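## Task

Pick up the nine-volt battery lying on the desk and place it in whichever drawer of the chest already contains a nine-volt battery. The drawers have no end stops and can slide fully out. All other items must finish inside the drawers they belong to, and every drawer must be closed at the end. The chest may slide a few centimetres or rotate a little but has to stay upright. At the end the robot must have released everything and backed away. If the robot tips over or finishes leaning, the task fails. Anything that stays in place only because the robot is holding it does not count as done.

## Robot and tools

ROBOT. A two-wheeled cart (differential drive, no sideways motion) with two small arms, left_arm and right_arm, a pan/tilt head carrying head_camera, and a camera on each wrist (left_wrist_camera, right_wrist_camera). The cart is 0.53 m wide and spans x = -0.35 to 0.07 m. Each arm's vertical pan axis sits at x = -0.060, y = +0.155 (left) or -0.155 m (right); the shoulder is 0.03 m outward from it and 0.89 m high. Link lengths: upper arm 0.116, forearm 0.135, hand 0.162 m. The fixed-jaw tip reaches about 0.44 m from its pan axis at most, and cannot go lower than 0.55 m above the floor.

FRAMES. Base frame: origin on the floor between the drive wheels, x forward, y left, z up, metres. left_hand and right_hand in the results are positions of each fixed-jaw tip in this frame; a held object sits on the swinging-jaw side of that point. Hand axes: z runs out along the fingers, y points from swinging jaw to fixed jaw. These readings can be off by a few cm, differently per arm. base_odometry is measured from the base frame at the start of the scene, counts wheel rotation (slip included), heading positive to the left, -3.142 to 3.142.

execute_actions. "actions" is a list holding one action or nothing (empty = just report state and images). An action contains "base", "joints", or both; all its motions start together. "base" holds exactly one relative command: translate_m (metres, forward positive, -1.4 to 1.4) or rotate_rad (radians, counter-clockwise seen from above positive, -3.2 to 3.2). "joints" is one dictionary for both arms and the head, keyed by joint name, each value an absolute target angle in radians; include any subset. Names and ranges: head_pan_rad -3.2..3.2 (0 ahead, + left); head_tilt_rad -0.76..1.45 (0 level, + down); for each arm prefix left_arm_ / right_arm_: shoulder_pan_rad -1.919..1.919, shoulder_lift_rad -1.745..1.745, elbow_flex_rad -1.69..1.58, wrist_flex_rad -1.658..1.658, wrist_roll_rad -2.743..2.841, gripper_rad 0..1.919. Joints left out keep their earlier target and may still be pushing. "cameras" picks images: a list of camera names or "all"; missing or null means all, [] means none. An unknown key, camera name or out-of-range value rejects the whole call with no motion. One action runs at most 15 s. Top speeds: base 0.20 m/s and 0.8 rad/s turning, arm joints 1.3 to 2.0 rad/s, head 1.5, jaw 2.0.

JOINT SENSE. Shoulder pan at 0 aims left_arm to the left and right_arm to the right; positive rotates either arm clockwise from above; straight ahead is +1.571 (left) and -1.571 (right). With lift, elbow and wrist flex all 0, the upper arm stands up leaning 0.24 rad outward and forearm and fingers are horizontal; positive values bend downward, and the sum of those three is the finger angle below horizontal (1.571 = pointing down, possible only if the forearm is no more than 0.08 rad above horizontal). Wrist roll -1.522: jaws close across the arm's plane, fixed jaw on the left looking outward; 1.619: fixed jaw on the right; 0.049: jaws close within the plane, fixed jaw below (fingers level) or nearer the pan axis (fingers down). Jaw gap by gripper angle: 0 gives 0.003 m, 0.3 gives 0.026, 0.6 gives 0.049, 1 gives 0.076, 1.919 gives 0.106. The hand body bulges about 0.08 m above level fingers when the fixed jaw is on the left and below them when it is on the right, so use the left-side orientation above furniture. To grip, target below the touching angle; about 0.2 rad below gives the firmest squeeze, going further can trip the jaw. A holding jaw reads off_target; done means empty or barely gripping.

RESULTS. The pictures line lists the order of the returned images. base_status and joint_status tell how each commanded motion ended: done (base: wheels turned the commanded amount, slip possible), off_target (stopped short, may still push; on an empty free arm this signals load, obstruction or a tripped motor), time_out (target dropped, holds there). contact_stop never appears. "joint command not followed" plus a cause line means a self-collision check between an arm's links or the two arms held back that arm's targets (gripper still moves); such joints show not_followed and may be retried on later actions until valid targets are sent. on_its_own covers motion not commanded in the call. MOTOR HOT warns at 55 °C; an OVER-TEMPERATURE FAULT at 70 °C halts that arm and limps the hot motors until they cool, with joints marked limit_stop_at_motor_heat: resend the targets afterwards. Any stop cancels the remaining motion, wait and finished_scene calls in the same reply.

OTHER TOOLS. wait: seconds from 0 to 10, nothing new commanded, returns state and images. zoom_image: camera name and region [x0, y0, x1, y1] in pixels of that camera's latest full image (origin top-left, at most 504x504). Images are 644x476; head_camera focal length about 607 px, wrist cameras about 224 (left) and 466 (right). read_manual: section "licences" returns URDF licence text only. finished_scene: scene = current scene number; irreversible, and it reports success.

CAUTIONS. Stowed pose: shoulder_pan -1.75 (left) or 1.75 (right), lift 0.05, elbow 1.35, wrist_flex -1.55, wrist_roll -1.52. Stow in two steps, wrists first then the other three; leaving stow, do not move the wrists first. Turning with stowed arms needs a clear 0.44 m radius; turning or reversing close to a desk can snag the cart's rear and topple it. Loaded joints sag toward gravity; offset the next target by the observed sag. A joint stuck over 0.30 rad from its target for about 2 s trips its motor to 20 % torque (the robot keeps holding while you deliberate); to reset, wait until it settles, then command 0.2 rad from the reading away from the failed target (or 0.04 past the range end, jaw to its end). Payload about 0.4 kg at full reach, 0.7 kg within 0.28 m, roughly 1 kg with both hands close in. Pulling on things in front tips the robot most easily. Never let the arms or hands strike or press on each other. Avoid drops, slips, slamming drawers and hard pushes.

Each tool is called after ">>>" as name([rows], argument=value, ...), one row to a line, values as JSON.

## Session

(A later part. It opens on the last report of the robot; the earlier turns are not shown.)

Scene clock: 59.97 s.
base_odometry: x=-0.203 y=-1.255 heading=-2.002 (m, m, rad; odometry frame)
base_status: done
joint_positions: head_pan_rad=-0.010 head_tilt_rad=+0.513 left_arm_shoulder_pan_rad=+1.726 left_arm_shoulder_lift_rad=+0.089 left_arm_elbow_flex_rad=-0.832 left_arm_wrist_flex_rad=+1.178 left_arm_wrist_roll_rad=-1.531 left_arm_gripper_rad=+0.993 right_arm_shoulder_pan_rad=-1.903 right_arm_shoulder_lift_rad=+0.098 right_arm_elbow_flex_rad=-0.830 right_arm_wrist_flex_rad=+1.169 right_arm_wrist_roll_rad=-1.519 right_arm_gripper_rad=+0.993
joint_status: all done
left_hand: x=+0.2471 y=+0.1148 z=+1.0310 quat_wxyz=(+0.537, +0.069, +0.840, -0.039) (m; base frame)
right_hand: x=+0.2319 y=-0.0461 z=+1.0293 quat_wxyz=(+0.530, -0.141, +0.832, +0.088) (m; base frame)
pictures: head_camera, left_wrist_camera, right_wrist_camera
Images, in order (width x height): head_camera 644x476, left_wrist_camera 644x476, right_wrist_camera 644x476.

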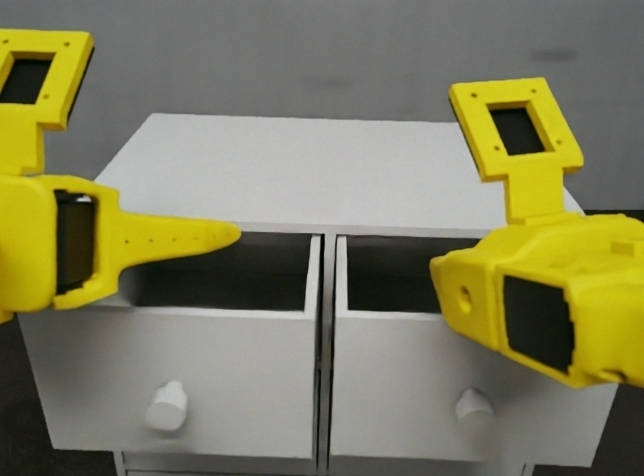

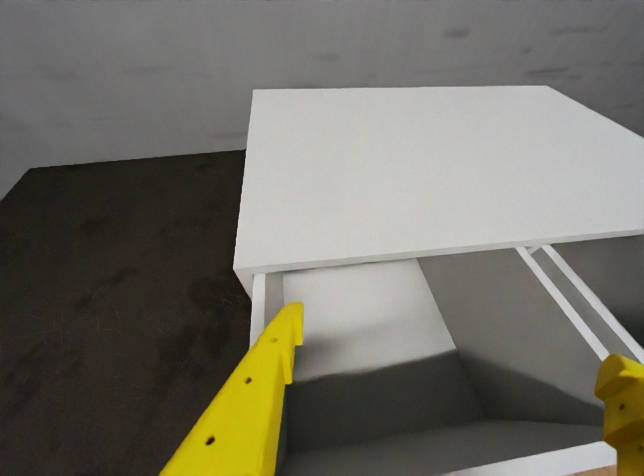

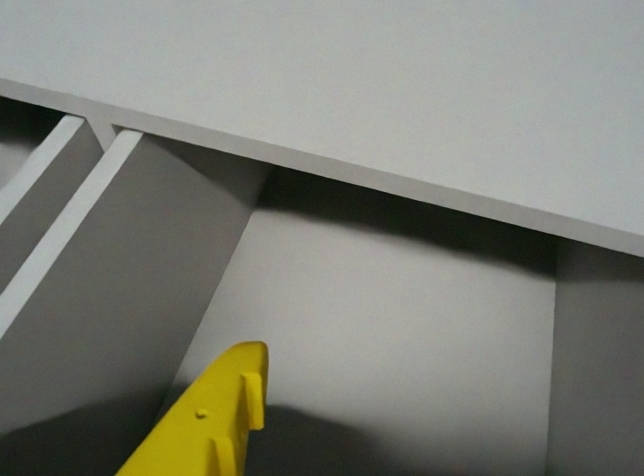

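>>> execute_actions([
  {"base":{"translate_m":-0.125},"joints":{"left_arm_wrist_flex_rad":0.8,"right_arm_wrist_flex_rad":0.7,"left_arm_shoulder_lift_rad":-0.13,"right_arm_shoulder_lift_rad":-0.12,"left_arm_gripper_rad":0.45,"right_arm_gripper_rad":0.45,"left_arm_shoulder_pan_rad":1.82,"right_arm_shoulder_pan_rad":-1.88}},
], cameras=[])

>>> execute_actions([
  {"joints":{"left_arm_wrist_flex_rad":-0.2,"right_arm_wrist_flex_rad":-0.3,"left_arm_elbow_flex_rad":0.38,"right_arm_elbow_flex_rad":0.38,"head_tilt_rad":0.65}},
])

Scene clock: 63.93 s.
base_odometry: x=-0.151 y=-1.141 heading=-1.999 (m, m, rad; odometry frame)
base_status: done
joint_positions: head_pan_rad=-0.010 head_tilt_rad=+0.513 left_arm_shoulder_pan_rad=+1.813 left_arm_shoulder_lift_rad=-0.098 left_arm_elbow_flex_rad=-0.832 left_arm_wrist_flex_rad=+0.816 left_arm_wrist_roll_rad=-1.531 left_arm_gripper_rad=+0.457 right_arm_shoulder_pan_rad=-1.888 right_arm_shoulder_lift_rad=-0.089 right_arm_elbow_flex_rad=-0.830 right_arm_wrist_flex_rad=+0.715 right_arm_wrist_roll_rad=-1.519 right_arm_gripper_rad=+0.457
joint_status: all done
left_hand: x=+0.2167 y=+0.0945 z=+1.1382 quat_wxyz=(+0.741, +0.083, +0.660, -0.087) (m; base frame)
right_hand: x=+0.2066 y=-0.0595 z=+1.1515 quat_wxyz=(+0.766, -0.101, +0.623, +0.121) (m; base frame)
pictures: none
No camera images: the call's "cameras" was empty. Leave "cameras" out to get every camera's image.

Scene clock: 65.43 s.
base_odometry: x=-0.151 y=-1.141 heading=-1.999 (m, m, rad; odometry frame)
base_status: not commanded
joint_positions: head_pan_rad=-0.010 head_tilt_rad=+0.644 left_arm_shoulder_pan_rad=+1.813 left_arm_shoulder_lift_rad=-0.098 left_arm_elbow_flex_rad=+0.386 left_arm_wrist_flex_rad=-0.181 left_arm_wrist_roll_rad=-1.531 left_arm_gripper_rad=+0.457 right_arm_shoulder_pan_rad=-1.888 right_arm_shoulder_lift_rad=-0.089 right_arm_elbow_flex_rad=+0.389 right_arm_wrist_flex_rad=-0.285 right_arm_wrist_roll_rad=-1.519 right_arm_gripper_rad=+0.457
joint_status: all done
left_hand: x=+0.2696 y=+0.0814 z=+0.9583 quat_wxyz=(+0.664, +0.093, +0.738, -0.078) (m; base frame)
right_hand: x=+0.2599 y=-0.0420 z=+0.9711 quat_wxyz=(+0.693, -0.113, +0.703, +0.110) (m; base frame)
pictures: head_camera, left_wrist_camera, right_wrist_camera
Images, in order (width x height): head_camera 644x476, left_wrist_camera 644x476, right_wrist_camera 644x476.

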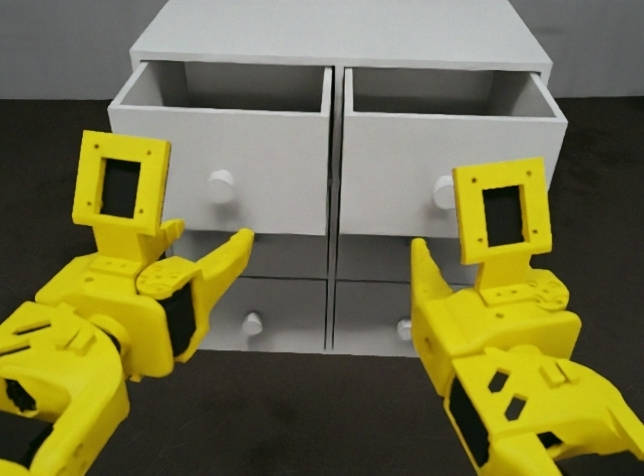

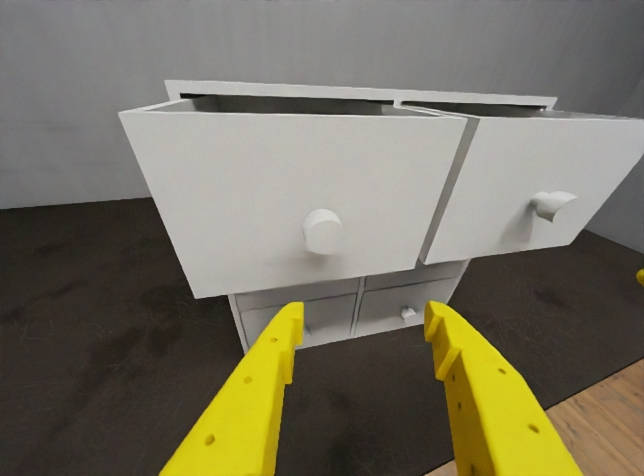

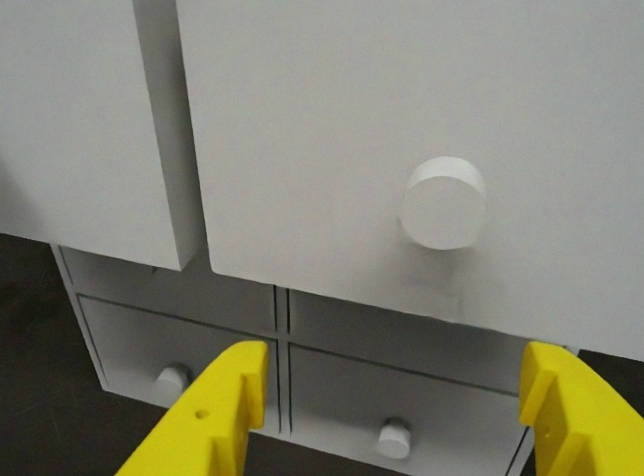

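>>> execute_actions([
  {"base":{"translate_m":0.053},"joints":{"right_arm_shoulder_pan_rad":-1.862}},
], cameras=["left_wrist_camera","right_wrist_camera"])

>>> execute_actions([
  {"base":{"translate_m":0.072}},
])

Scene clock: 67.50 s.
base_odometry: x=-0.173 y=-1.189 heading=-2.000 (m, m, rad; odometry frame)
base_status: done
joint_positions: head_pan_rad=-0.010 head_tilt_rad=+0.644 left_arm_shoulder_pan_rad=+1.815 left_arm_shoulder_lift_rad=-0.098 left_arm_elbow_flex_rad=+0.388 left_arm_wrist_flex_rad=-0.183 left_arm_wrist_roll_rad=-1.531 left_arm_gripper_rad=+0.457 right_arm_shoulder_pan_rad=-1.869 right_arm_shoulder_lift_rad=-0.089 right_arm_elbow_flex_rad=+0.391 right_arm_wrist_flex_rad=-0.285 right_arm_wrist_roll_rad=-1.519 right_arm_gripper_rad=+0.457
joint_status: all done
left_hand: x=+0.2694 y=+0.0809 z=+0.9581 quat_wxyz=(+0.664, +0.094, +0.738, -0.079) (m; base frame)
right_hand: x=+0.2619 y=-0.0479 z=+0.9707 quat_wxyz=(+0.694, -0.107, +0.705, +0.103) (m; base frame)
pictures: left_wrist_camera, right_wrist_camera
Images, in order (width x height): left_wrist_camera 644x476, right_wrist_camera 644x476.

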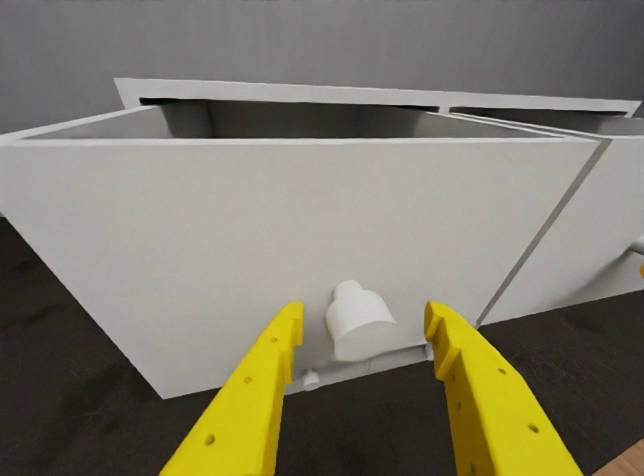

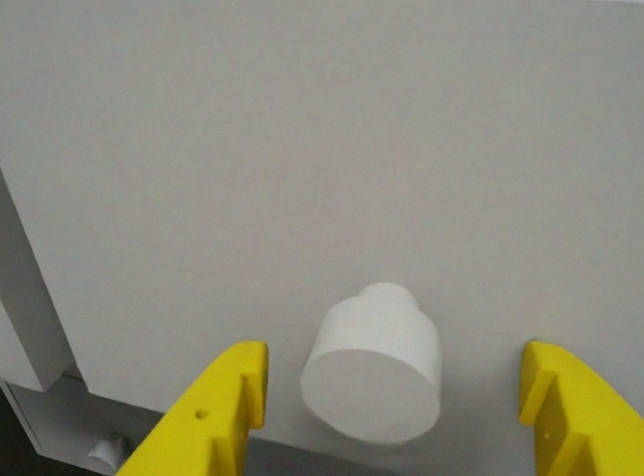

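Scene clock: 68.57 s.
base_odometry: x=-0.203 y=-1.255 heading=-2.001 (m, m, rad; odometry frame)
base_status: done
joint_positions: head_pan_rad=-0.010 head_tilt_rad=+0.644 left_arm_shoulder_pan_rad=+1.815 left_arm_shoulder_lift_rad=-0.098 left_arm_elbow_flex_rad=+0.389 left_arm_wrist_flex_rad=-0.183 left_arm_wrist_roll_rad=-1.531 left_arm_gripper_rad=+0.457 right_arm_shoulder_pan_rad=-1.869 right_arm_shoulder_lift_rad=-0.089 right_arm_elbow_flex_rad=+0.394 right_arm_wrist_flex_rad=-0.287 right_arm_wrist_roll_rad=-1.519 right_arm_gripper_rad=+0.456
joint_status: not commanded
left_hand: x=+0.2694 y=+0.0809 z=+0.9576 quat_wxyz=(+0.663, +0.094, +0.738, -0.079) (m; base frame)
right_hand: x=+0.2617 y=-0.0480 z=+0.9700 quat_wxyz=(+0.693, -0.107, +0.705, +0.103) (m; base frame)
pictures: head_camera, left_wrist_camera, right_wrist_camera
Images, in order (width x height): head_camera 644x476, left_wrist_camera 644x476, right_wrist_camera 644x476.

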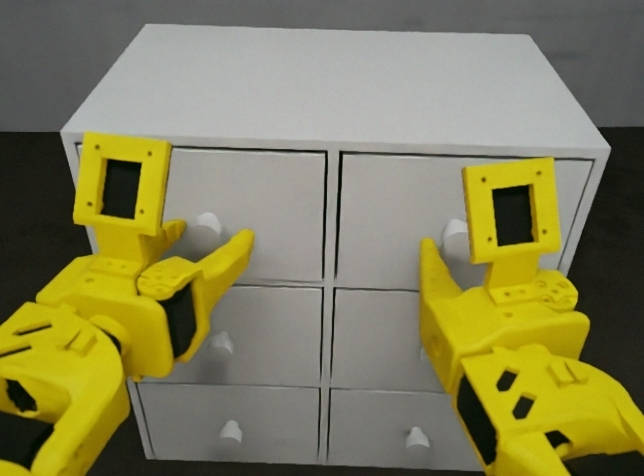

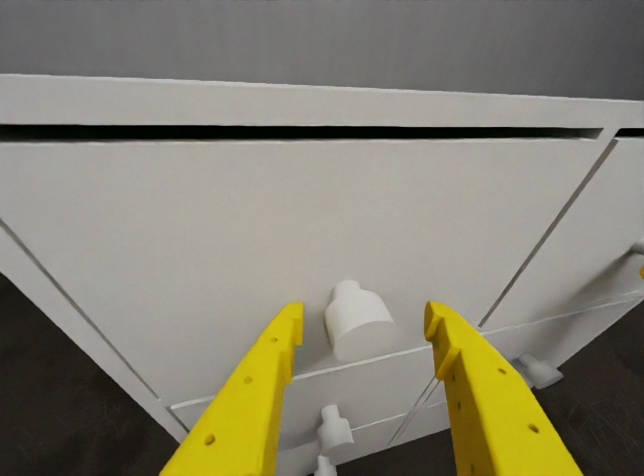

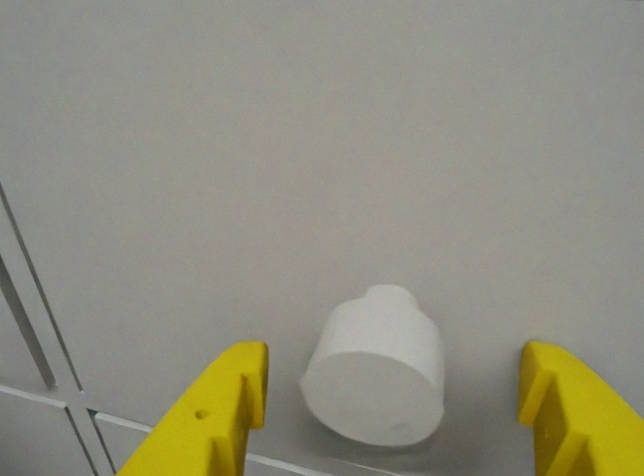

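>>> execute_actions([
  {"joints":{"left_arm_shoulder_lift_rad":-0.06,"left_arm_elbow_flex_rad":0.31}},
])

Scene clock: 70.40 s.
base_odometry: x=-0.203 y=-1.255 heading=-2.001 (m, m, rad; odometry frame)
base_status: not commanded
joint_positions: head_pan_rad=-0.010 head_tilt_rad=+0.644 left_arm_shoulder_pan_rad=+1.820 left_arm_shoulder_lift_rad=-0.062 left_arm_elbow_flex_rad=+0.356 left_arm_wrist_flex_rad=-0.183 left_arm_wrist_roll_rad=-1.531 left_arm_gripper_rad=+0.457 right_arm_shoulder_pan_rad=-1.869 right_arm_shoulder_lift_rad=-0.089 right_arm_elbow_flex_rad=+0.394 right_arm_wrist_flex_rad=-0.287 right_arm_wrist_roll_rad=-1.519 right_arm_gripper_rad=+0.455
joint_status: all done
left_hand: x=+0.2729 y=+0.0784 z=+0.9560 quat_wxyz=(+0.662, +0.096, +0.739, -0.080) (m; base frame)
right_hand: x=+0.2617 y=-0.0480 z=+0.9700 quat_wxyz=(+0.693, -0.107, +0.705, +0.103) (m; base frame)
pictures: head_camera, left_wrist_camera, right_wrist_camera
Images, in order (width x height): head_camera 644x476, left_wrist_camera 644x476, right_wrist_camera 644x476.

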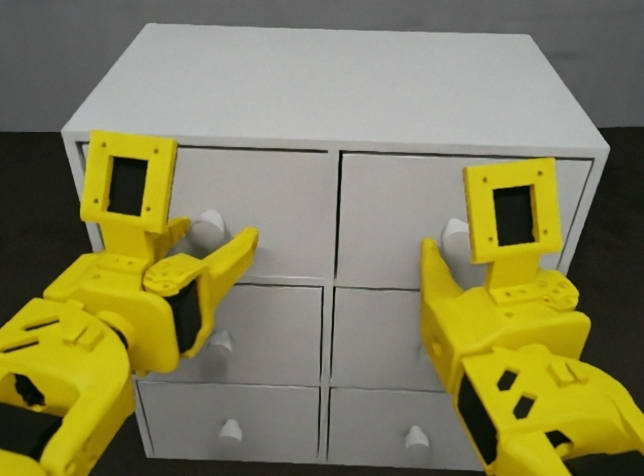

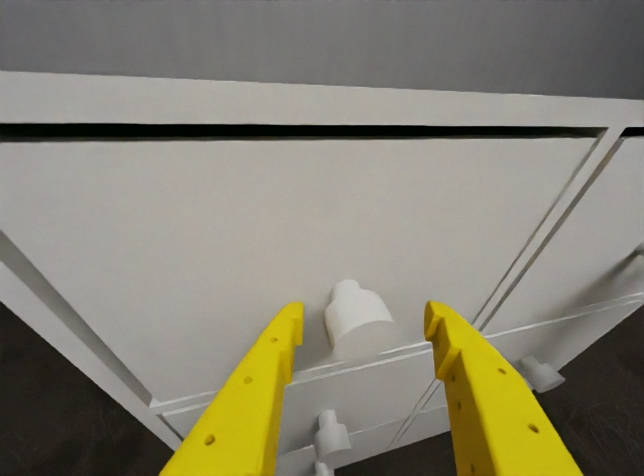

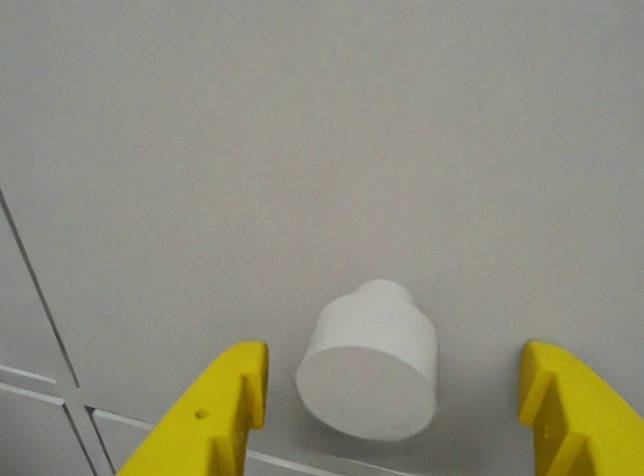

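>>> execute_actions([
  {"base":{"translate_m":-0.05}},
], cameras=[])

>>> execute_actions([
  {"joints":{"left_arm_shoulder_lift_rad":0.37,"right_arm_shoulder_lift_rad":0.365,"left_arm_wrist_flex_rad":-0.89,"right_arm_wrist_flex_rad":-0.98,"left_arm_elbow_flex_rad":0.575,"right_arm_elbow_flex_rad":0.575,"head_tilt_rad":0.8,"left_arm_shoulder_pan_rad":1.815}},
])

Scene clock: 73.13 s.
base_odometry: x=-0.182 y=-1.209 heading=-2.000 (m, m, rad; odometry frame)
base_status: done
joint_positions: head_pan_rad=-0.010 head_tilt_rad=+0.644 left_arm_shoulder_pan_rad=+1.820 left_arm_shoulder_lift_rad=-0.054 left_arm_elbow_flex_rad=+0.348 left_arm_wrist_flex_rad=-0.183 left_arm_wrist_roll_rad=-1.531 left_arm_gripper_rad=+0.457 right_arm_shoulder_pan_rad=-1.869 right_arm_shoulder_lift_rad=-0.089 right_arm_elbow_flex_rad=+0.394 right_arm_wrist_flex_rad=-0.287 right_arm_wrist_roll_rad=-1.519 right_arm_gripper_rad=+0.455
joint_status: not commanded
left_hand: x=+0.2738 y=+0.0782 z=+0.9559 quat_wxyz=(+0.662, +0.096, +0.739, -0.080) (m; base frame)
right_hand: x=+0.2617 y=-0.0480 z=+0.9700 quat_wxyz=(+0.693, -0.107, +0.705, +0.103) (m; base frame)
pictures: none
No camera images: the call's "cameras" was empty. Leave "cameras" out to get every camera's image.

Scene clock: 74.40 s.
base_odometry: x=-0.182 y=-1.209 heading=-2.000 (m, m, rad; odometry frame)
base_status: not commanded
joint_positions: head_pan_rad=-0.010 head_tilt_rad=+0.795 left_arm_shoulder_pan_rad=+1.820 left_arm_shoulder_lift_rad=+0.379 left_arm_elbow_flex_rad=+0.578 left_arm_wrist_flex_rad=-0.873 left_arm_wrist_roll_rad=-1.531 left_arm_gripper_rad=+0.457 right_arm_shoulder_pan_rad=-1.869 right_arm_shoulder_lift_rad=+0.380 right_arm_elbow_flex_rad=+0.581 right_arm_wrist_flex_rad=-0.965 right_arm_wrist_roll_rad=-1.519 right_arm_gripper_rad=+0.455
joint_status: all done
left_hand: x=+0.2714 y=+0.0788 z=+0.8675 quat_wxyz=(+0.672, +0.094, +0.730, -0.081) (m; base frame)
right_hand: x=+0.2629 y=-0.0476 z=+0.8809 quat_wxyz=(+0.701, -0.106, +0.698, +0.104) (m; base frame)
pictures: head_camera, left_wrist_camera, right_wrist_camera
Images, in order (width x height): head_camera 644x476, left_wrist_camera 644x476, right_wrist_camera 644x476.

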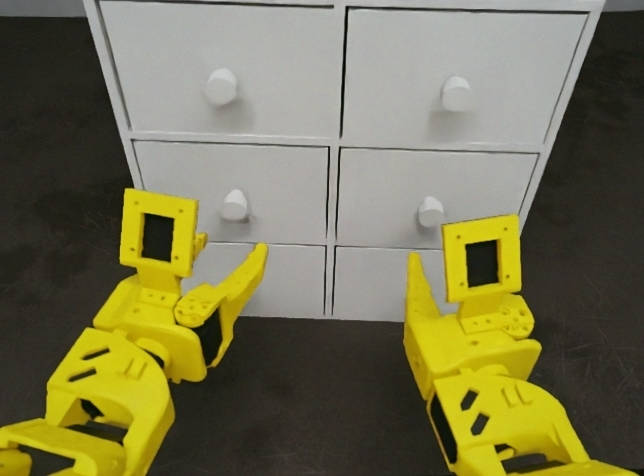

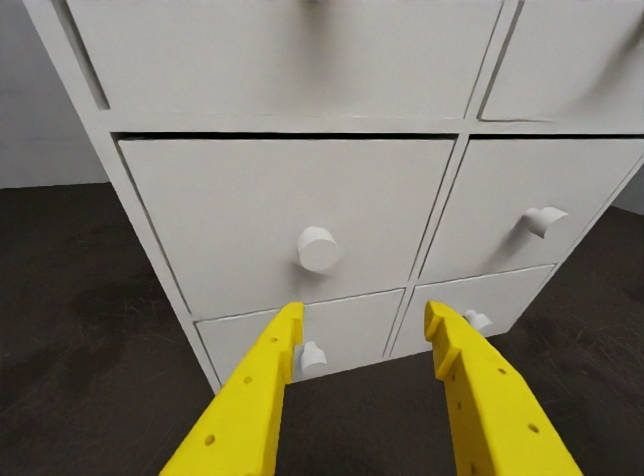

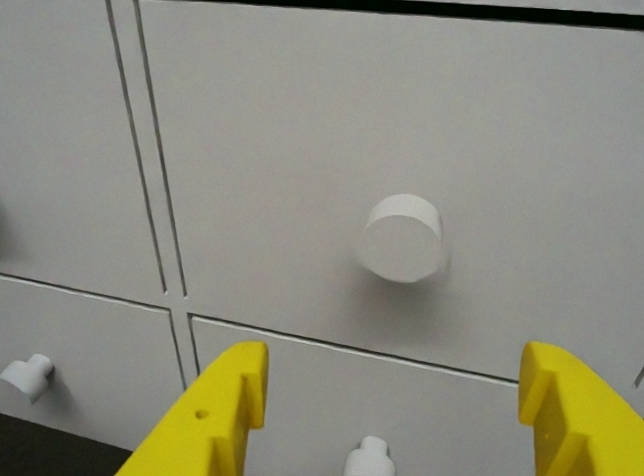

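>>> execute_actions([
  {"base":{"translate_m":0.043},"joints":{"right_arm_wrist_flex_rad":-0.95,"right_arm_gripper_rad":0.4}},
])

Scene clock: 76.60 s.
base_odometry: x=-0.200 y=-1.248 heading=-2.001 (m, m, rad; odometry frame)
base_status: done
joint_positions: head_pan_rad=-0.010 head_tilt_rad=+0.795 left_arm_shoulder_pan_rad=+1.820 left_arm_shoulder_lift_rad=+0.379 left_arm_elbow_flex_rad=+0.578 left_arm_wrist_flex_rad=-0.873 left_arm_wrist_roll_rad=-1.531 left_arm_gripper_rad=+0.457 right_arm_shoulder_pan_rad=-1.869 right_arm_shoulder_lift_rad=+0.382 right_arm_elbow_flex_rad=+0.581 right_arm_wrist_flex_rad=-0.951 right_arm_wrist_roll_rad=-1.519 right_arm_gripper_rad=+0.407
joint_status: all done
left_hand: x=+0.2714 y=+0.0788 z=+0.8675 quat_wxyz=(+0.672, +0.094, +0.730, -0.081) (m; base frame)
right_hand: x=+0.2629 y=-0.0476 z=+0.8782 quat_wxyz=(+0.695, -0.107, +0.703, +0.103) (m; base frame)
pictures: head_camera, left_wrist_camera, right_wrist_camera
Images, in order (width x height): head_camera 644x476, left_wrist_camera 644x476, right_wrist_camera 644x476.

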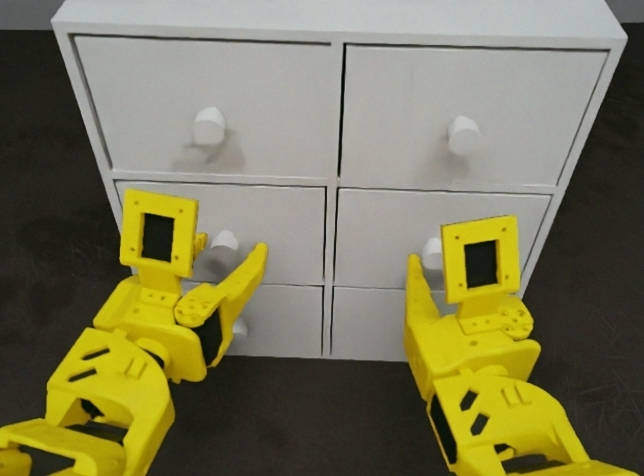

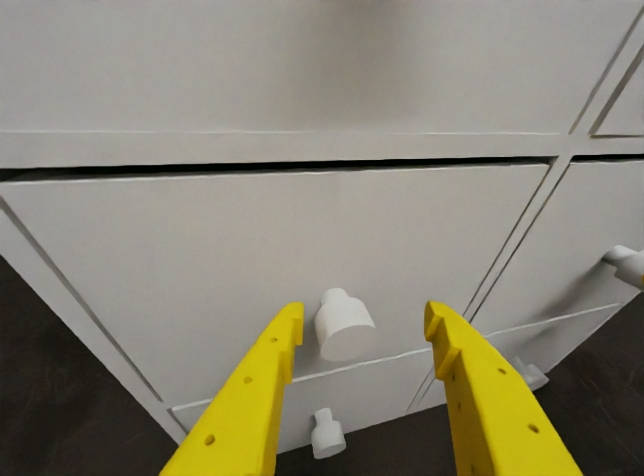

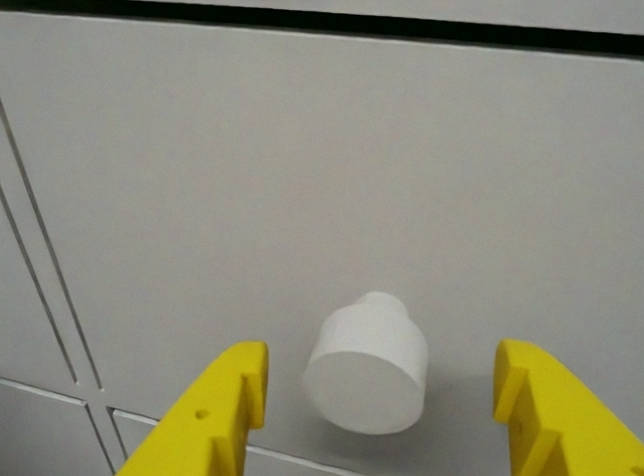

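>>> execute_actions([
  {"base":{"translate_m":0.007},"joints":{"right_arm_gripper_rad":0.3,"left_arm_gripper_rad":0.33,"left_arm_shoulder_pan_rad":1.845,"right_arm_shoulder_pan_rad":-1.85,"left_arm_wrist_flex_rad":-0.855}},
], cameras=[])

>>> execute_actions([
  {"joints":{"right_arm_gripper_rad":0.06,"left_arm_gripper_rad":0.06}},
], cameras=["left_wrist_camera","right_wrist_camera"])

Scene clock: 78.70 s.
base_odometry: x=-0.203 y=-1.255 heading=-2.001 (m, m, rad; odometry frame)
base_status: done
joint_positions: head_pan_rad=-0.010 head_tilt_rad=+0.795 left_arm_shoulder_pan_rad=+1.835 left_arm_shoulder_lift_rad=+0.379 left_arm_elbow_flex_rad=+0.581 left_arm_wrist_flex_rad=-0.861 left_arm_wrist_roll_rad=-1.531 left_arm_gripper_rad=+0.337 right_arm_shoulder_pan_rad=-1.858 right_arm_shoulder_lift_rad=+0.382 right_arm_elbow_flex_rad=+0.581 right_arm_wrist_flex_rad=-0.951 right_arm_wrist_roll_rad=-1.519 right_arm_gripper_rad=+0.307
joint_status: all done
left_hand: x=+0.2697 y=+0.0738 z=+0.8648 quat_wxyz=(+0.666, +0.101, +0.734, -0.086) (m; base frame)
right_hand: x=+0.2640 y=-0.0511 z=+0.8782 quat_wxyz=(+0.696, -0.103, +0.704, +0.100) (m; base frame)
pictures: none
No camera images: the call's "cameras" was empty. Leave "cameras" out to get every camera's image.

Scene clock: 79.37 s.
base_odometry: x=-0.203 y=-1.255 heading=-2.001 (m, m, rad; odometry frame)
base_status: not commanded
joint_positions: head_pan_rad=-0.010 head_tilt_rad=+0.795 left_arm_shoulder_pan_rad=+1.840 left_arm_shoulder_lift_rad=+0.379 left_arm_elbow_flex_rad=+0.581 left_arm_wrist_flex_rad=-0.861 left_arm_wrist_roll_rad=-1.531 left_arm_gripper_rad=+0.161 right_arm_shoulder_pan_rad=-1.854 right_arm_shoulder_lift_rad=+0.382 right_arm_elbow_flex_rad=+0.581 right_arm_wrist_flex_rad=-0.951 right_arm_wrist_roll_rad=-1.519 right_arm_gripper_rad=+0.175
joint_status: left_arm_gripper_rad off_target (ended at +0.161, target +0.060); right_arm_gripper_rad off_target (ended at +0.175, target +0.060)
left_hand: x=+0.2693 y=+0.0723 z=+0.8648 quat_wxyz=(+0.666, +0.102, +0.734, -0.087) (m; base frame)
right_hand: x=+0.2645 y=-0.0526 z=+0.8782 quat_wxyz=(+0.696, -0.101, +0.704, +0.098) (m; base frame)
pictures: left_wrist_camera, right_wrist_camera
Images, in order (width x height): left_wrist_camera 644x476, right_wrist_camera 644x476.

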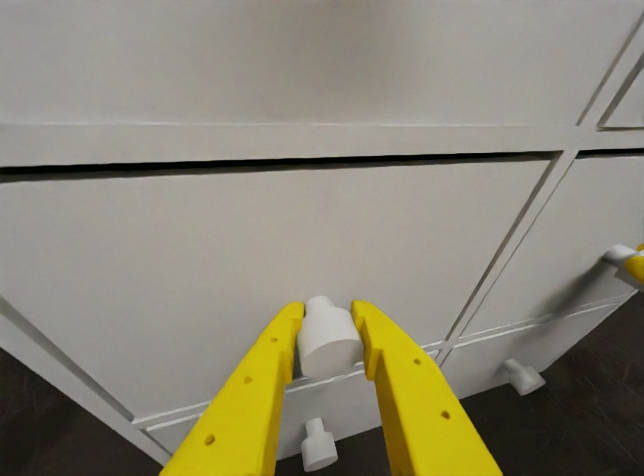

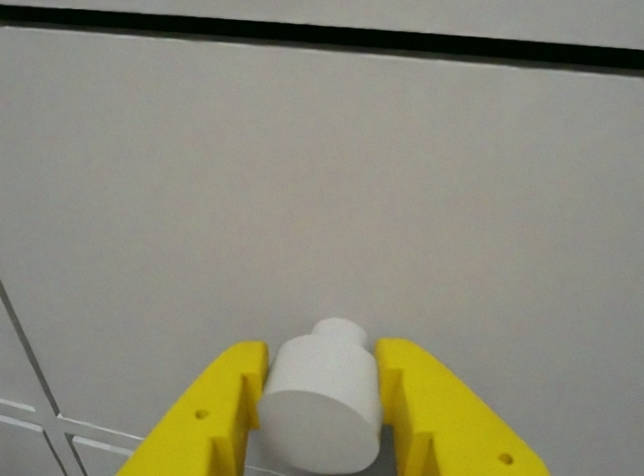

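>>> execute_actions([
  {"base":{"translate_m":-0.08},"joints":{"head_tilt_rad":0.72}},
], cameras=["head_camera"])

Scene clock: 81.30 s.
base_odometry: x=-0.170 y=-1.183 heading=-2.000 (m, m, rad; odometry frame)
base_status: done
joint_positions: head_pan_rad=-0.010 head_tilt_rad=+0.734 left_arm_shoulder_pan_rad=+1.840 left_arm_shoulder_lift_rad=+0.379 left_arm_elbow_flex_rad=+0.579 left_arm_wrist_flex_rad=-0.859 left_arm_wrist_roll_rad=-1.531 left_arm_gripper_rad=+0.161 right_arm_shoulder_pan_rad=-1.854 right_arm_shoulder_lift_rad=+0.382 right_arm_elbow_flex_rad=+0.581 right_arm_wrist_flex_rad=-0.951 right_arm_wrist_roll_rad=-1.519 right_arm_gripper_rad=+0.174
joint_status: all done
left_hand: x=+0.2695 y=+0.0723 z=+0.8649 quat_wxyz=(+0.666, +0.102, +0.734, -0.087) (m; base frame)
right_hand: x=+0.2645 y=-0.0526 z=+0.8782 quat_wxyz=(+0.696, -0.101, +0.704, +0.098) (m; base frame)
pictures: head_camera
Images, in order (width x height): head_camera 644x476.

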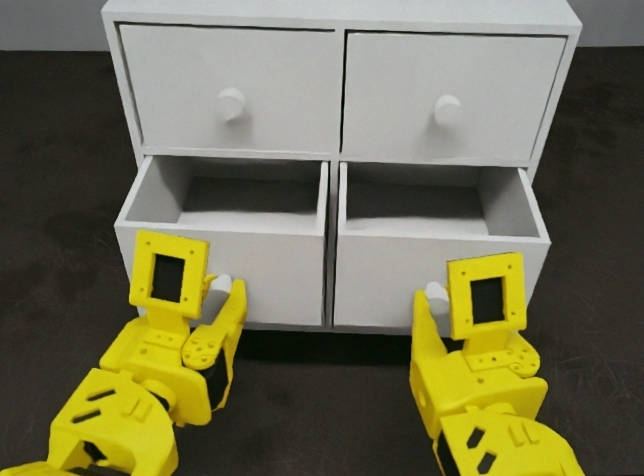

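>>> execute_actions([
  {"joints":{"right_arm_gripper_rad":0.45,"left_arm_gripper_rad":0.45,"left_arm_shoulder_pan_rad":1.81,"right_arm_shoulder_pan_rad":-1.875}},
], cameras=[])

>>> execute_actions([
  {"base":{"translate_m":-0.01},"joints":{"left_arm_shoulder_lift_rad":-0.04,"right_arm_shoulder_lift_rad":-0.04}},
], cameras=[])

>>> execute_actions([
  {"base":{"translate_m":0.035},"joints":{"left_arm_elbow_flex_rad":-0.07,"right_arm_elbow_flex_rad":-0.07,"left_arm_wrist_flex_rad":0.5,"right_arm_wrist_flex_rad":0.42,"right_arm_gripper_rad":1.0,"left_arm_gripper_rad":1.0}},
])

Scene clock: 85.80 s.
base_odometry: x=-0.170 y=-1.183 heading=-2.000 (m, m, rad; odometry frame)
base_status: not commanded
joint_positions: head_pan_rad=-0.010 head_tilt_rad=+0.734 left_arm_shoulder_pan_rad=+1.823 left_arm_shoulder_lift_rad=+0.379 left_arm_elbow_flex_rad=+0.579 left_arm_wrist_flex_rad=-0.858 left_arm_wrist_roll_rad=-1.531 left_arm_gripper_rad=+0.443 right_arm_shoulder_pan_rad=-1.871 right_arm_shoulder_lift_rad=+0.382 right_arm_elbow_flex_rad=+0.581 right_arm_wrist_flex_rad=-0.951 right_arm_wrist_roll_rad=-1.519 right_arm_gripper_rad=+0.441
joint_status: all done
left_hand: x=+0.2708 y=+0.0779 z=+0.8646 quat_wxyz=(+0.666, +0.096, +0.735, -0.081) (m; base frame)
right_hand: x=+0.2627 y=-0.0471 z=+0.8782 quat_wxyz=(+0.695, -0.107, +0.703, +0.104) (m; base frame)
pictures: none
No camera images: the call's "cameras" was empty. Leave "cameras" out to get every camera's image.

Scene clock: 86.83 s.
base_odometry: x=-0.166 y=-1.173 heading=-1.999 (m, m, rad; odometry frame)
base_status: done
joint_positions: head_pan_rad=-0.010 head_tilt_rad=+0.734 left_arm_shoulder_pan_rad=+1.817 left_arm_shoulder_lift_rad=+0.004 left_arm_elbow_flex_rad=+0.579 left_arm_wrist_flex_rad=-0.858 left_arm_wrist_roll_rad=-1.531 left_arm_gripper_rad=+0.443 right_arm_shoulder_pan_rad=-1.871 right_arm_shoulder_lift_rad=+0.003 right_arm_elbow_flex_rad=+0.581 right_arm_wrist_flex_rad=-0.951 right_arm_wrist_roll_rad=-1.519 right_arm_gripper_rad=+0.443
joint_status: all done
left_hand: x=+0.2609 y=+0.0825 z=+0.9797 quat_wxyz=(+0.791, +0.077, +0.599, -0.094) (m; base frame)
right_hand: x=+0.2473 y=-0.0519 z=+0.9939 quat_wxyz=(+0.815, -0.085, +0.560, +0.122) (m; base frame)
pictures: none
No camera images: the call's "cameras" was empty. Leave "cameras" out to get every camera's image.

Scene clock: 88.53 s.
base_odometry: x=-0.180 y=-1.206 heading=-2.000 (m, m, rad; odometry frame)
base_status: done
joint_positions: head_pan_rad=-0.010 head_tilt_rad=+0.734 left_arm_shoulder_pan_rad=+1.815 left_arm_shoulder_lift_rad=+0.004 left_arm_elbow_flex_rad=-0.031 left_arm_wrist_flex_rad=+0.497 left_arm_wrist_roll_rad=-1.531 left_arm_gripper_rad=+0.993 right_arm_shoulder_pan_rad=-1.871 right_arm_shoulder_lift_rad=+0.003 right_arm_elbow_flex_rad=-0.031 right_arm_wrist_flex_rad=+0.419 right_arm_wrist_roll_rad=-1.519 right_arm_gripper_rad=+0.993
joint_status: all done
left_hand: x=+0.2685 y=+0.0811 z=+0.9424 quat_wxyz=(+0.519, +0.107, +0.846, -0.061) (m; base frame)
right_hand: x=+0.2642 y=-0.0466 z=+0.9542 quat_wxyz=(+0.550, -0.125, +0.821, +0.082) (m; base frame)
pictures: head_camera, left_wrist_camera, right_wrist_camera
Images, in order (width x height): head_camera 644x476, left_wrist_camera 644x476, right_wrist_camera 644x476.

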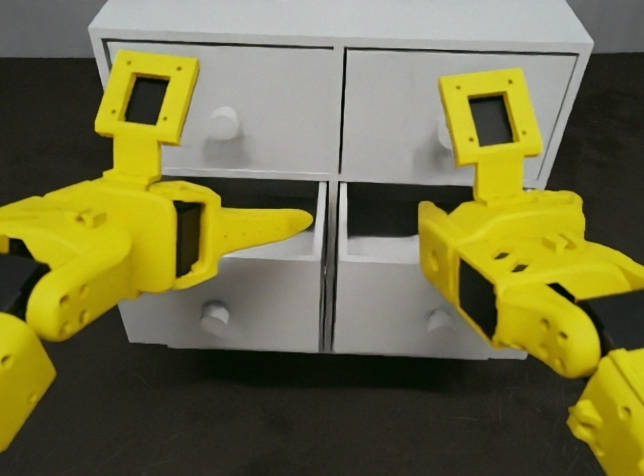

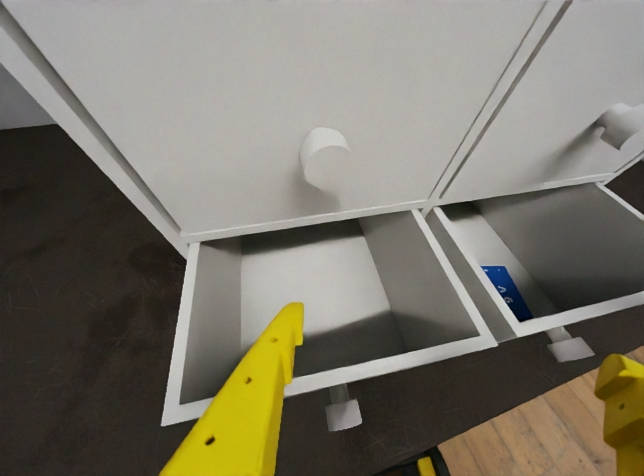

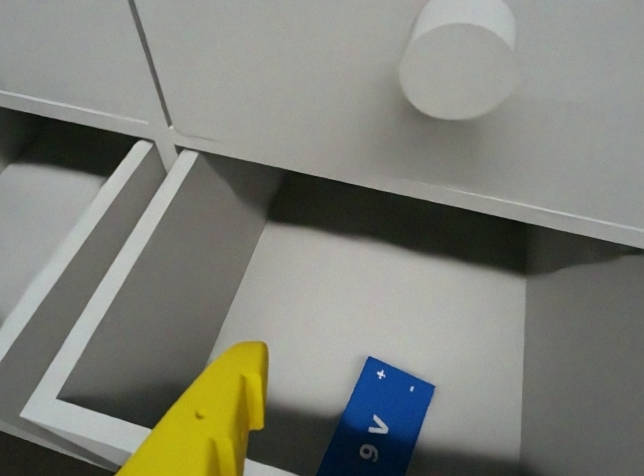

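>>> execute_actions([
  {"base":{"translate_m":-0.07},"joints":{"left_arm_wrist_flex_rad":-0.875,"right_arm_wrist_flex_rad":-0.965,"left_arm_gripper_rad":0.45,"right_arm_gripper_rad":0.4}},
], cameras=[])

>>> execute_actions([
  {"joints":{"left_arm_shoulder_lift_rad":0.37,"right_arm_shoulder_lift_rad":0.365,"left_arm_elbow_flex_rad":0.575,"right_arm_elbow_flex_rad":0.575,"head_tilt_rad":0.8}},
], cameras=[])

>>> execute_actions([
  {"base":{"translate_m":0.04}},
])

Scene clock: 112.63 s.
base_odometry: x=-0.151 y=-1.142 heading=-1.998 (m, m, rad; odometry frame)
base_status: done
joint_positions: head_pan_rad=-0.010 head_tilt_rad=+0.734 left_arm_shoulder_pan_rad=+1.815 left_arm_shoulder_lift_rad=+0.003 left_arm_elbow_flex_rad=-0.034 left_arm_wrist_flex_rad=-0.862 left_arm_wrist_roll_rad=-1.531 left_arm_gripper_rad=+0.457 right_arm_shoulder_pan_rad=-1.871 right_arm_shoulder_lift_rad=+0.003 right_arm_elbow_flex_rad=-0.034 right_arm_wrist_flex_rad=-0.954 right_arm_wrist_roll_rad=-1.519 right_arm_gripper_rad=+0.407
joint_status: all done
left_hand: x=+0.2272 y=+0.0914 z=+1.1409 quat_wxyz=(+0.937, +0.042, +0.329, -0.111) (m; base frame)
right_hand: x=+0.2074 y=-0.0642 z=+1.1496 quat_wxyz=(+0.947, -0.044, +0.285, +0.142) (m; base frame)
pictures: none
No camera images: the call's "cameras" was empty. Leave "cameras" out to get every camera's image.

Scene clock: 113.80 s.
base_odometry: x=-0.151 y=-1.142 heading=-1.998 (m, m, rad; odometry frame)
base_status: not commanded
joint_positions: head_pan_rad=-0.010 head_tilt_rad=+0.795 left_arm_shoulder_pan_rad=+1.815 left_arm_shoulder_lift_rad=+0.382 left_arm_elbow_flex_rad=+0.576 left_arm_wrist_flex_rad=-0.864 left_arm_wrist_roll_rad=-1.531 left_arm_gripper_rad=+0.457 right_arm_shoulder_pan_rad=-1.871 right_arm_shoulder_lift_rad=+0.383 right_arm_elbow_flex_rad=+0.578 right_arm_wrist_flex_rad=-0.956 right_arm_wrist_roll_rad=-1.519 right_arm_gripper_rad=+0.407
joint_status: all done
left_hand: x=+0.2717 y=+0.0803 z=+0.8654 quat_wxyz=(+0.668, +0.093, +0.734, -0.079) (m; base frame)
right_hand: x=+0.2630 y=-0.0470 z=+0.8792 quat_wxyz=(+0.697, -0.107, +0.701, +0.104) (m; base frame)
pictures: none
No camera images: the call's "cameras" was empty. Leave "cameras" out to get every camera's image.

Scene clock: 114.77 s.
base_odometry: x=-0.168 y=-1.179 heading=-1.999 (m, m, rad; odometry frame)
base_status: done
joint_positions: head_pan_rad=-0.010 head_tilt_rad=+0.795 left_arm_shoulder_pan_rad=+1.815 left_arm_shoulder_lift_rad=+0.382 left_arm_elbow_flex_rad=+0.576 left_arm_wrist_flex_rad=-0.864 left_arm_wrist_roll_rad=-1.531 left_arm_gripper_rad=+0.457 right_arm_shoulder_pan_rad=-1.871 right_arm_shoulder_lift_rad=+0.383 right_arm_elbow_flex_rad=+0.578 right_arm_wrist_flex_rad=-0.956 right_arm_wrist_roll_rad=-1.519 right_arm_gripper_rad=+0.407
joint_status: not commanded
left_hand: x=+0.2717 y=+0.0803 z=+0.8654 quat_wxyz=(+0.668, +0.093, +0.734, -0.079) (m; base frame)
right_hand: x=+0.2630 y=-0.0470 z=+0.8792 quat_wxyz=(+0.697, -0.107, +0.701, +0.104) (m; base frame)
pictures: head_camera, left_wrist_camera, right_wrist_camera
Images, in order (width x height): head_camera 644x476, left_wrist_camera 644x476, right_wrist_camera 644x476.

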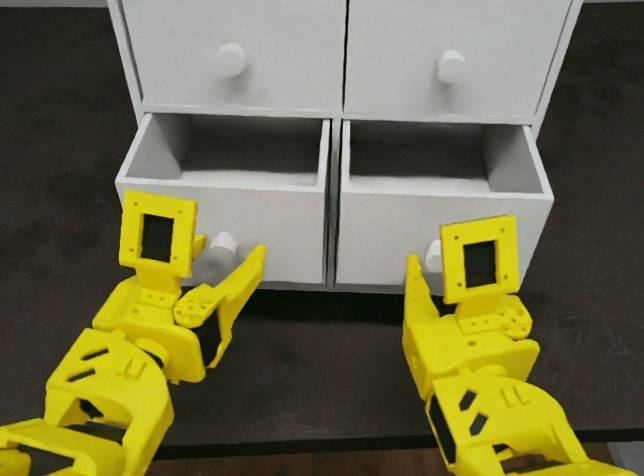

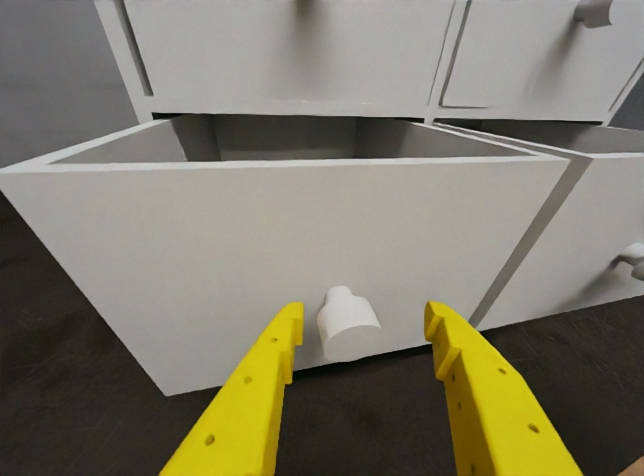

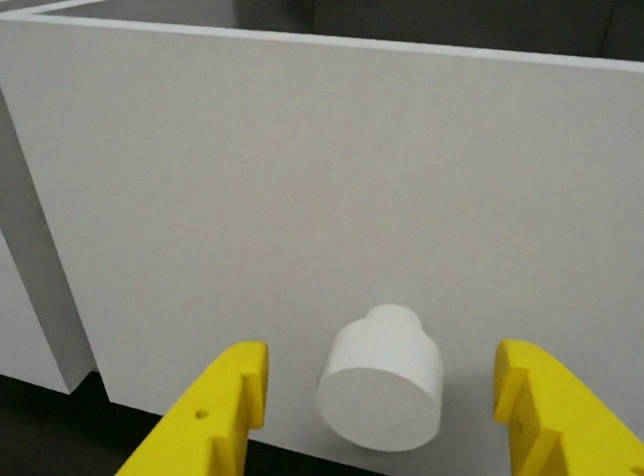

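>>> execute_actions([
  {"base":{"translate_m":0.004},"joints":{"right_arm_shoulder_pan_rad":-1.84,"right_arm_gripper_rad":0.3,"right_arm_wrist_flex_rad":-0.94}},
], cameras=[])

>>> execute_actions([
  {"joints":{"right_arm_gripper_rad":0.06}},
], cameras=["right_wrist_camera"])

>>> execute_actions([
  {"base":{"translate_m":-0.022}},
], cameras=["head_camera"])

Scene clock: 117.07 s.
base_odometry: x=-0.170 y=-1.183 heading=-1.999 (m, m, rad; odometry frame)
base_status: done
joint_positions: head_pan_rad=-0.010 head_tilt_rad=+0.795 left_arm_shoulder_pan_rad=+1.815 left_arm_shoulder_lift_rad=+0.382 left_arm_elbow_flex_rad=+0.578 left_arm_wrist_flex_rad=-0.864 left_arm_wrist_roll_rad=-1.531 left_arm_gripper_rad=+0.457 right_arm_shoulder_pan_rad=-1.852 right_arm_shoulder_lift_rad=+0.383 right_arm_elbow_flex_rad=+0.578 right_arm_wrist_flex_rad=-0.942 right_arm_wrist_roll_rad=-1.519 right_arm_gripper_rad=+0.308
joint_status: all done
left_hand: x=+0.2715 y=+0.0804 z=+0.8650 quat_wxyz=(+0.668, +0.093, +0.734, -0.079) (m; base frame)
right_hand: x=+0.2649 y=-0.0530 z=+0.8770 quat_wxyz=(+0.694, -0.101, +0.707, +0.097) (m; base frame)
pictures: none
No camera images: the call's "cameras" was empty. Leave "cameras" out to get every camera's image.

Scene clock: 117.70 s.
base_odometry: x=-0.170 y=-1.183 heading=-1.999 (m, m, rad; odometry frame)
base_status: not commanded
joint_positions: head_pan_rad=-0.010 head_tilt_rad=+0.795 left_arm_shoulder_pan_rad=+1.815 left_arm_shoulder_lift_rad=+0.382 left_arm_elbow_flex_rad=+0.578 left_arm_wrist_flex_rad=-0.864 left_arm_wrist_roll_rad=-1.531 left_arm_gripper_rad=+0.457 right_arm_shoulder_pan_rad=-1.849 right_arm_shoulder_lift_rad=+0.383 right_arm_elbow_flex_rad=+0.578 right_arm_wrist_flex_rad=-0.942 right_arm_wrist_roll_rad=-1.519 right_arm_gripper_rad=+0.183
joint_status: right_arm_gripper_rad off_target (ended at +0.183, target +0.060)
left_hand: x=+0.2715 y=+0.0804 z=+0.8650 quat_wxyz=(+0.668, +0.093, +0.734, -0.079) (m; base frame)
right_hand: x=+0.2652 y=-0.0540 z=+0.8770 quat_wxyz=(+0.694, -0.100, +0.707, +0.096) (m; base frame)
pictures: right_wrist_camera
Images, in order (width x height): right_wrist_camera 644x476.

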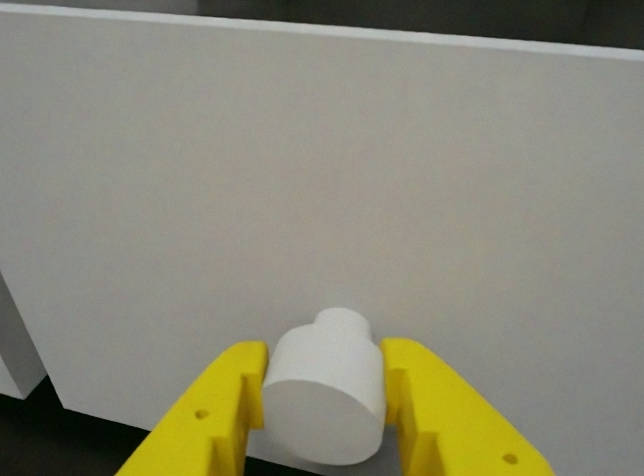

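Scene clock: 118.57 s.
base_odometry: x=-0.160 y=-1.162 heading=-1.999 (m, m, rad; odometry frame)
base_status: done
joint_positions: head_pan_rad=-0.010 head_tilt_rad=+0.795 left_arm_shoulder_pan_rad=+1.815 left_arm_shoulder_lift_rad=+0.382 left_arm_elbow_flex_rad=+0.578 left_arm_wrist_flex_rad=-0.864 left_arm_wrist_roll_rad=-1.531 left_arm_gripper_rad=+0.457 right_arm_shoulder_pan_rad=-1.848 right_arm_shoulder_lift_rad=+0.386 right_arm_elbow_flex_rad=+0.581 right_arm_wrist_flex_rad=-0.940 right_arm_wrist_roll_rad=-1.519 right_arm_gripper_rad=+0.182
joint_status: not commanded
left_hand: x=+0.2715 y=+0.0804 z=+0.8650 quat_wxyz=(+0.668, +0.093, +0.734, -0.079) (m; base frame)
right_hand: x=+0.2650 y=-0.0546 z=+0.8751 quat_wxyz=(+0.691, -0.100, +0.710, +0.095) (m; base frame)
pictures: head_camera
Images, in order (width x height): head_camera 644x476.

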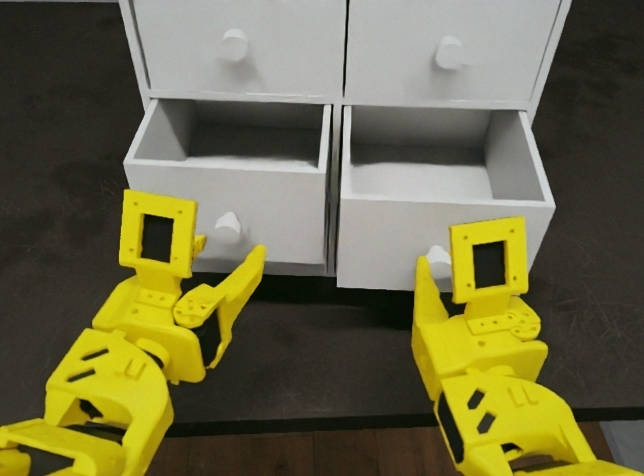

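>>> execute_actions([
  {"joints":{"right_arm_gripper_rad":0.4,"right_arm_shoulder_pan_rad":-1.875}},
], cameras=["head_camera","right_wrist_camera"])

Scene clock: 120.10 s.
base_odometry: x=-0.160 y=-1.162 heading=-1.999 (m, m, rad; odometry frame)
base_status: not commanded
joint_positions: head_pan_rad=-0.010 head_tilt_rad=+0.795 left_arm_shoulder_pan_rad=+1.815 left_arm_shoulder_lift_rad=+0.382 left_arm_elbow_flex_rad=+0.578 left_arm_wrist_flex_rad=-0.864 left_arm_wrist_roll_rad=-1.531 left_arm_gripper_rad=+0.457 right_arm_shoulder_pan_rad=-1.874 right_arm_shoulder_lift_rad=+0.386 right_arm_elbow_flex_rad=+0.581 right_arm_wrist_flex_rad=-0.940 right_arm_wrist_roll_rad=-1.519 right_arm_gripper_rad=+0.390
joint_status: all done
left_hand: x=+0.2715 y=+0.0804 z=+0.8650 quat_wxyz=(+0.668, +0.093, +0.734, -0.079) (m; base frame)
right_hand: x=+0.2623 y=-0.0462 z=+0.8751 quat_wxyz=(+0.690, -0.109, +0.708, +0.104) (m; base frame)
pictures: head_camera, right_wrist_camera
Images, in order (width x height): head_camera 644x476, right_wrist_camera 644x476.

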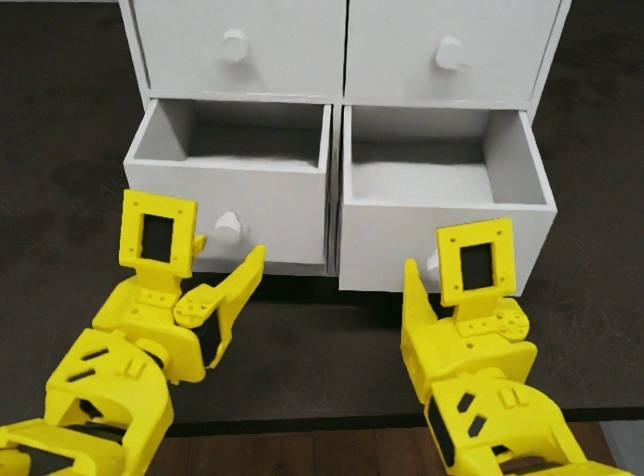

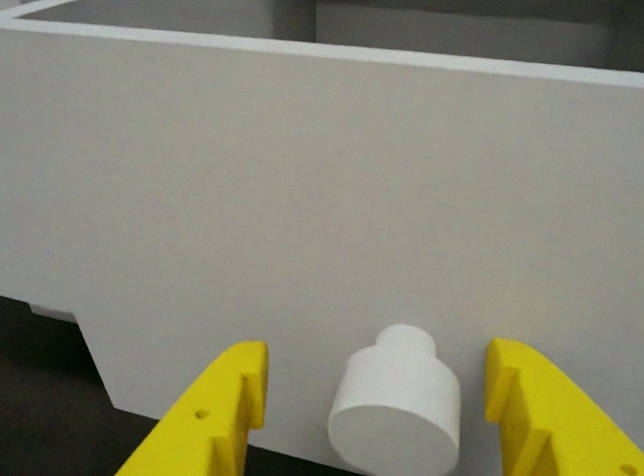

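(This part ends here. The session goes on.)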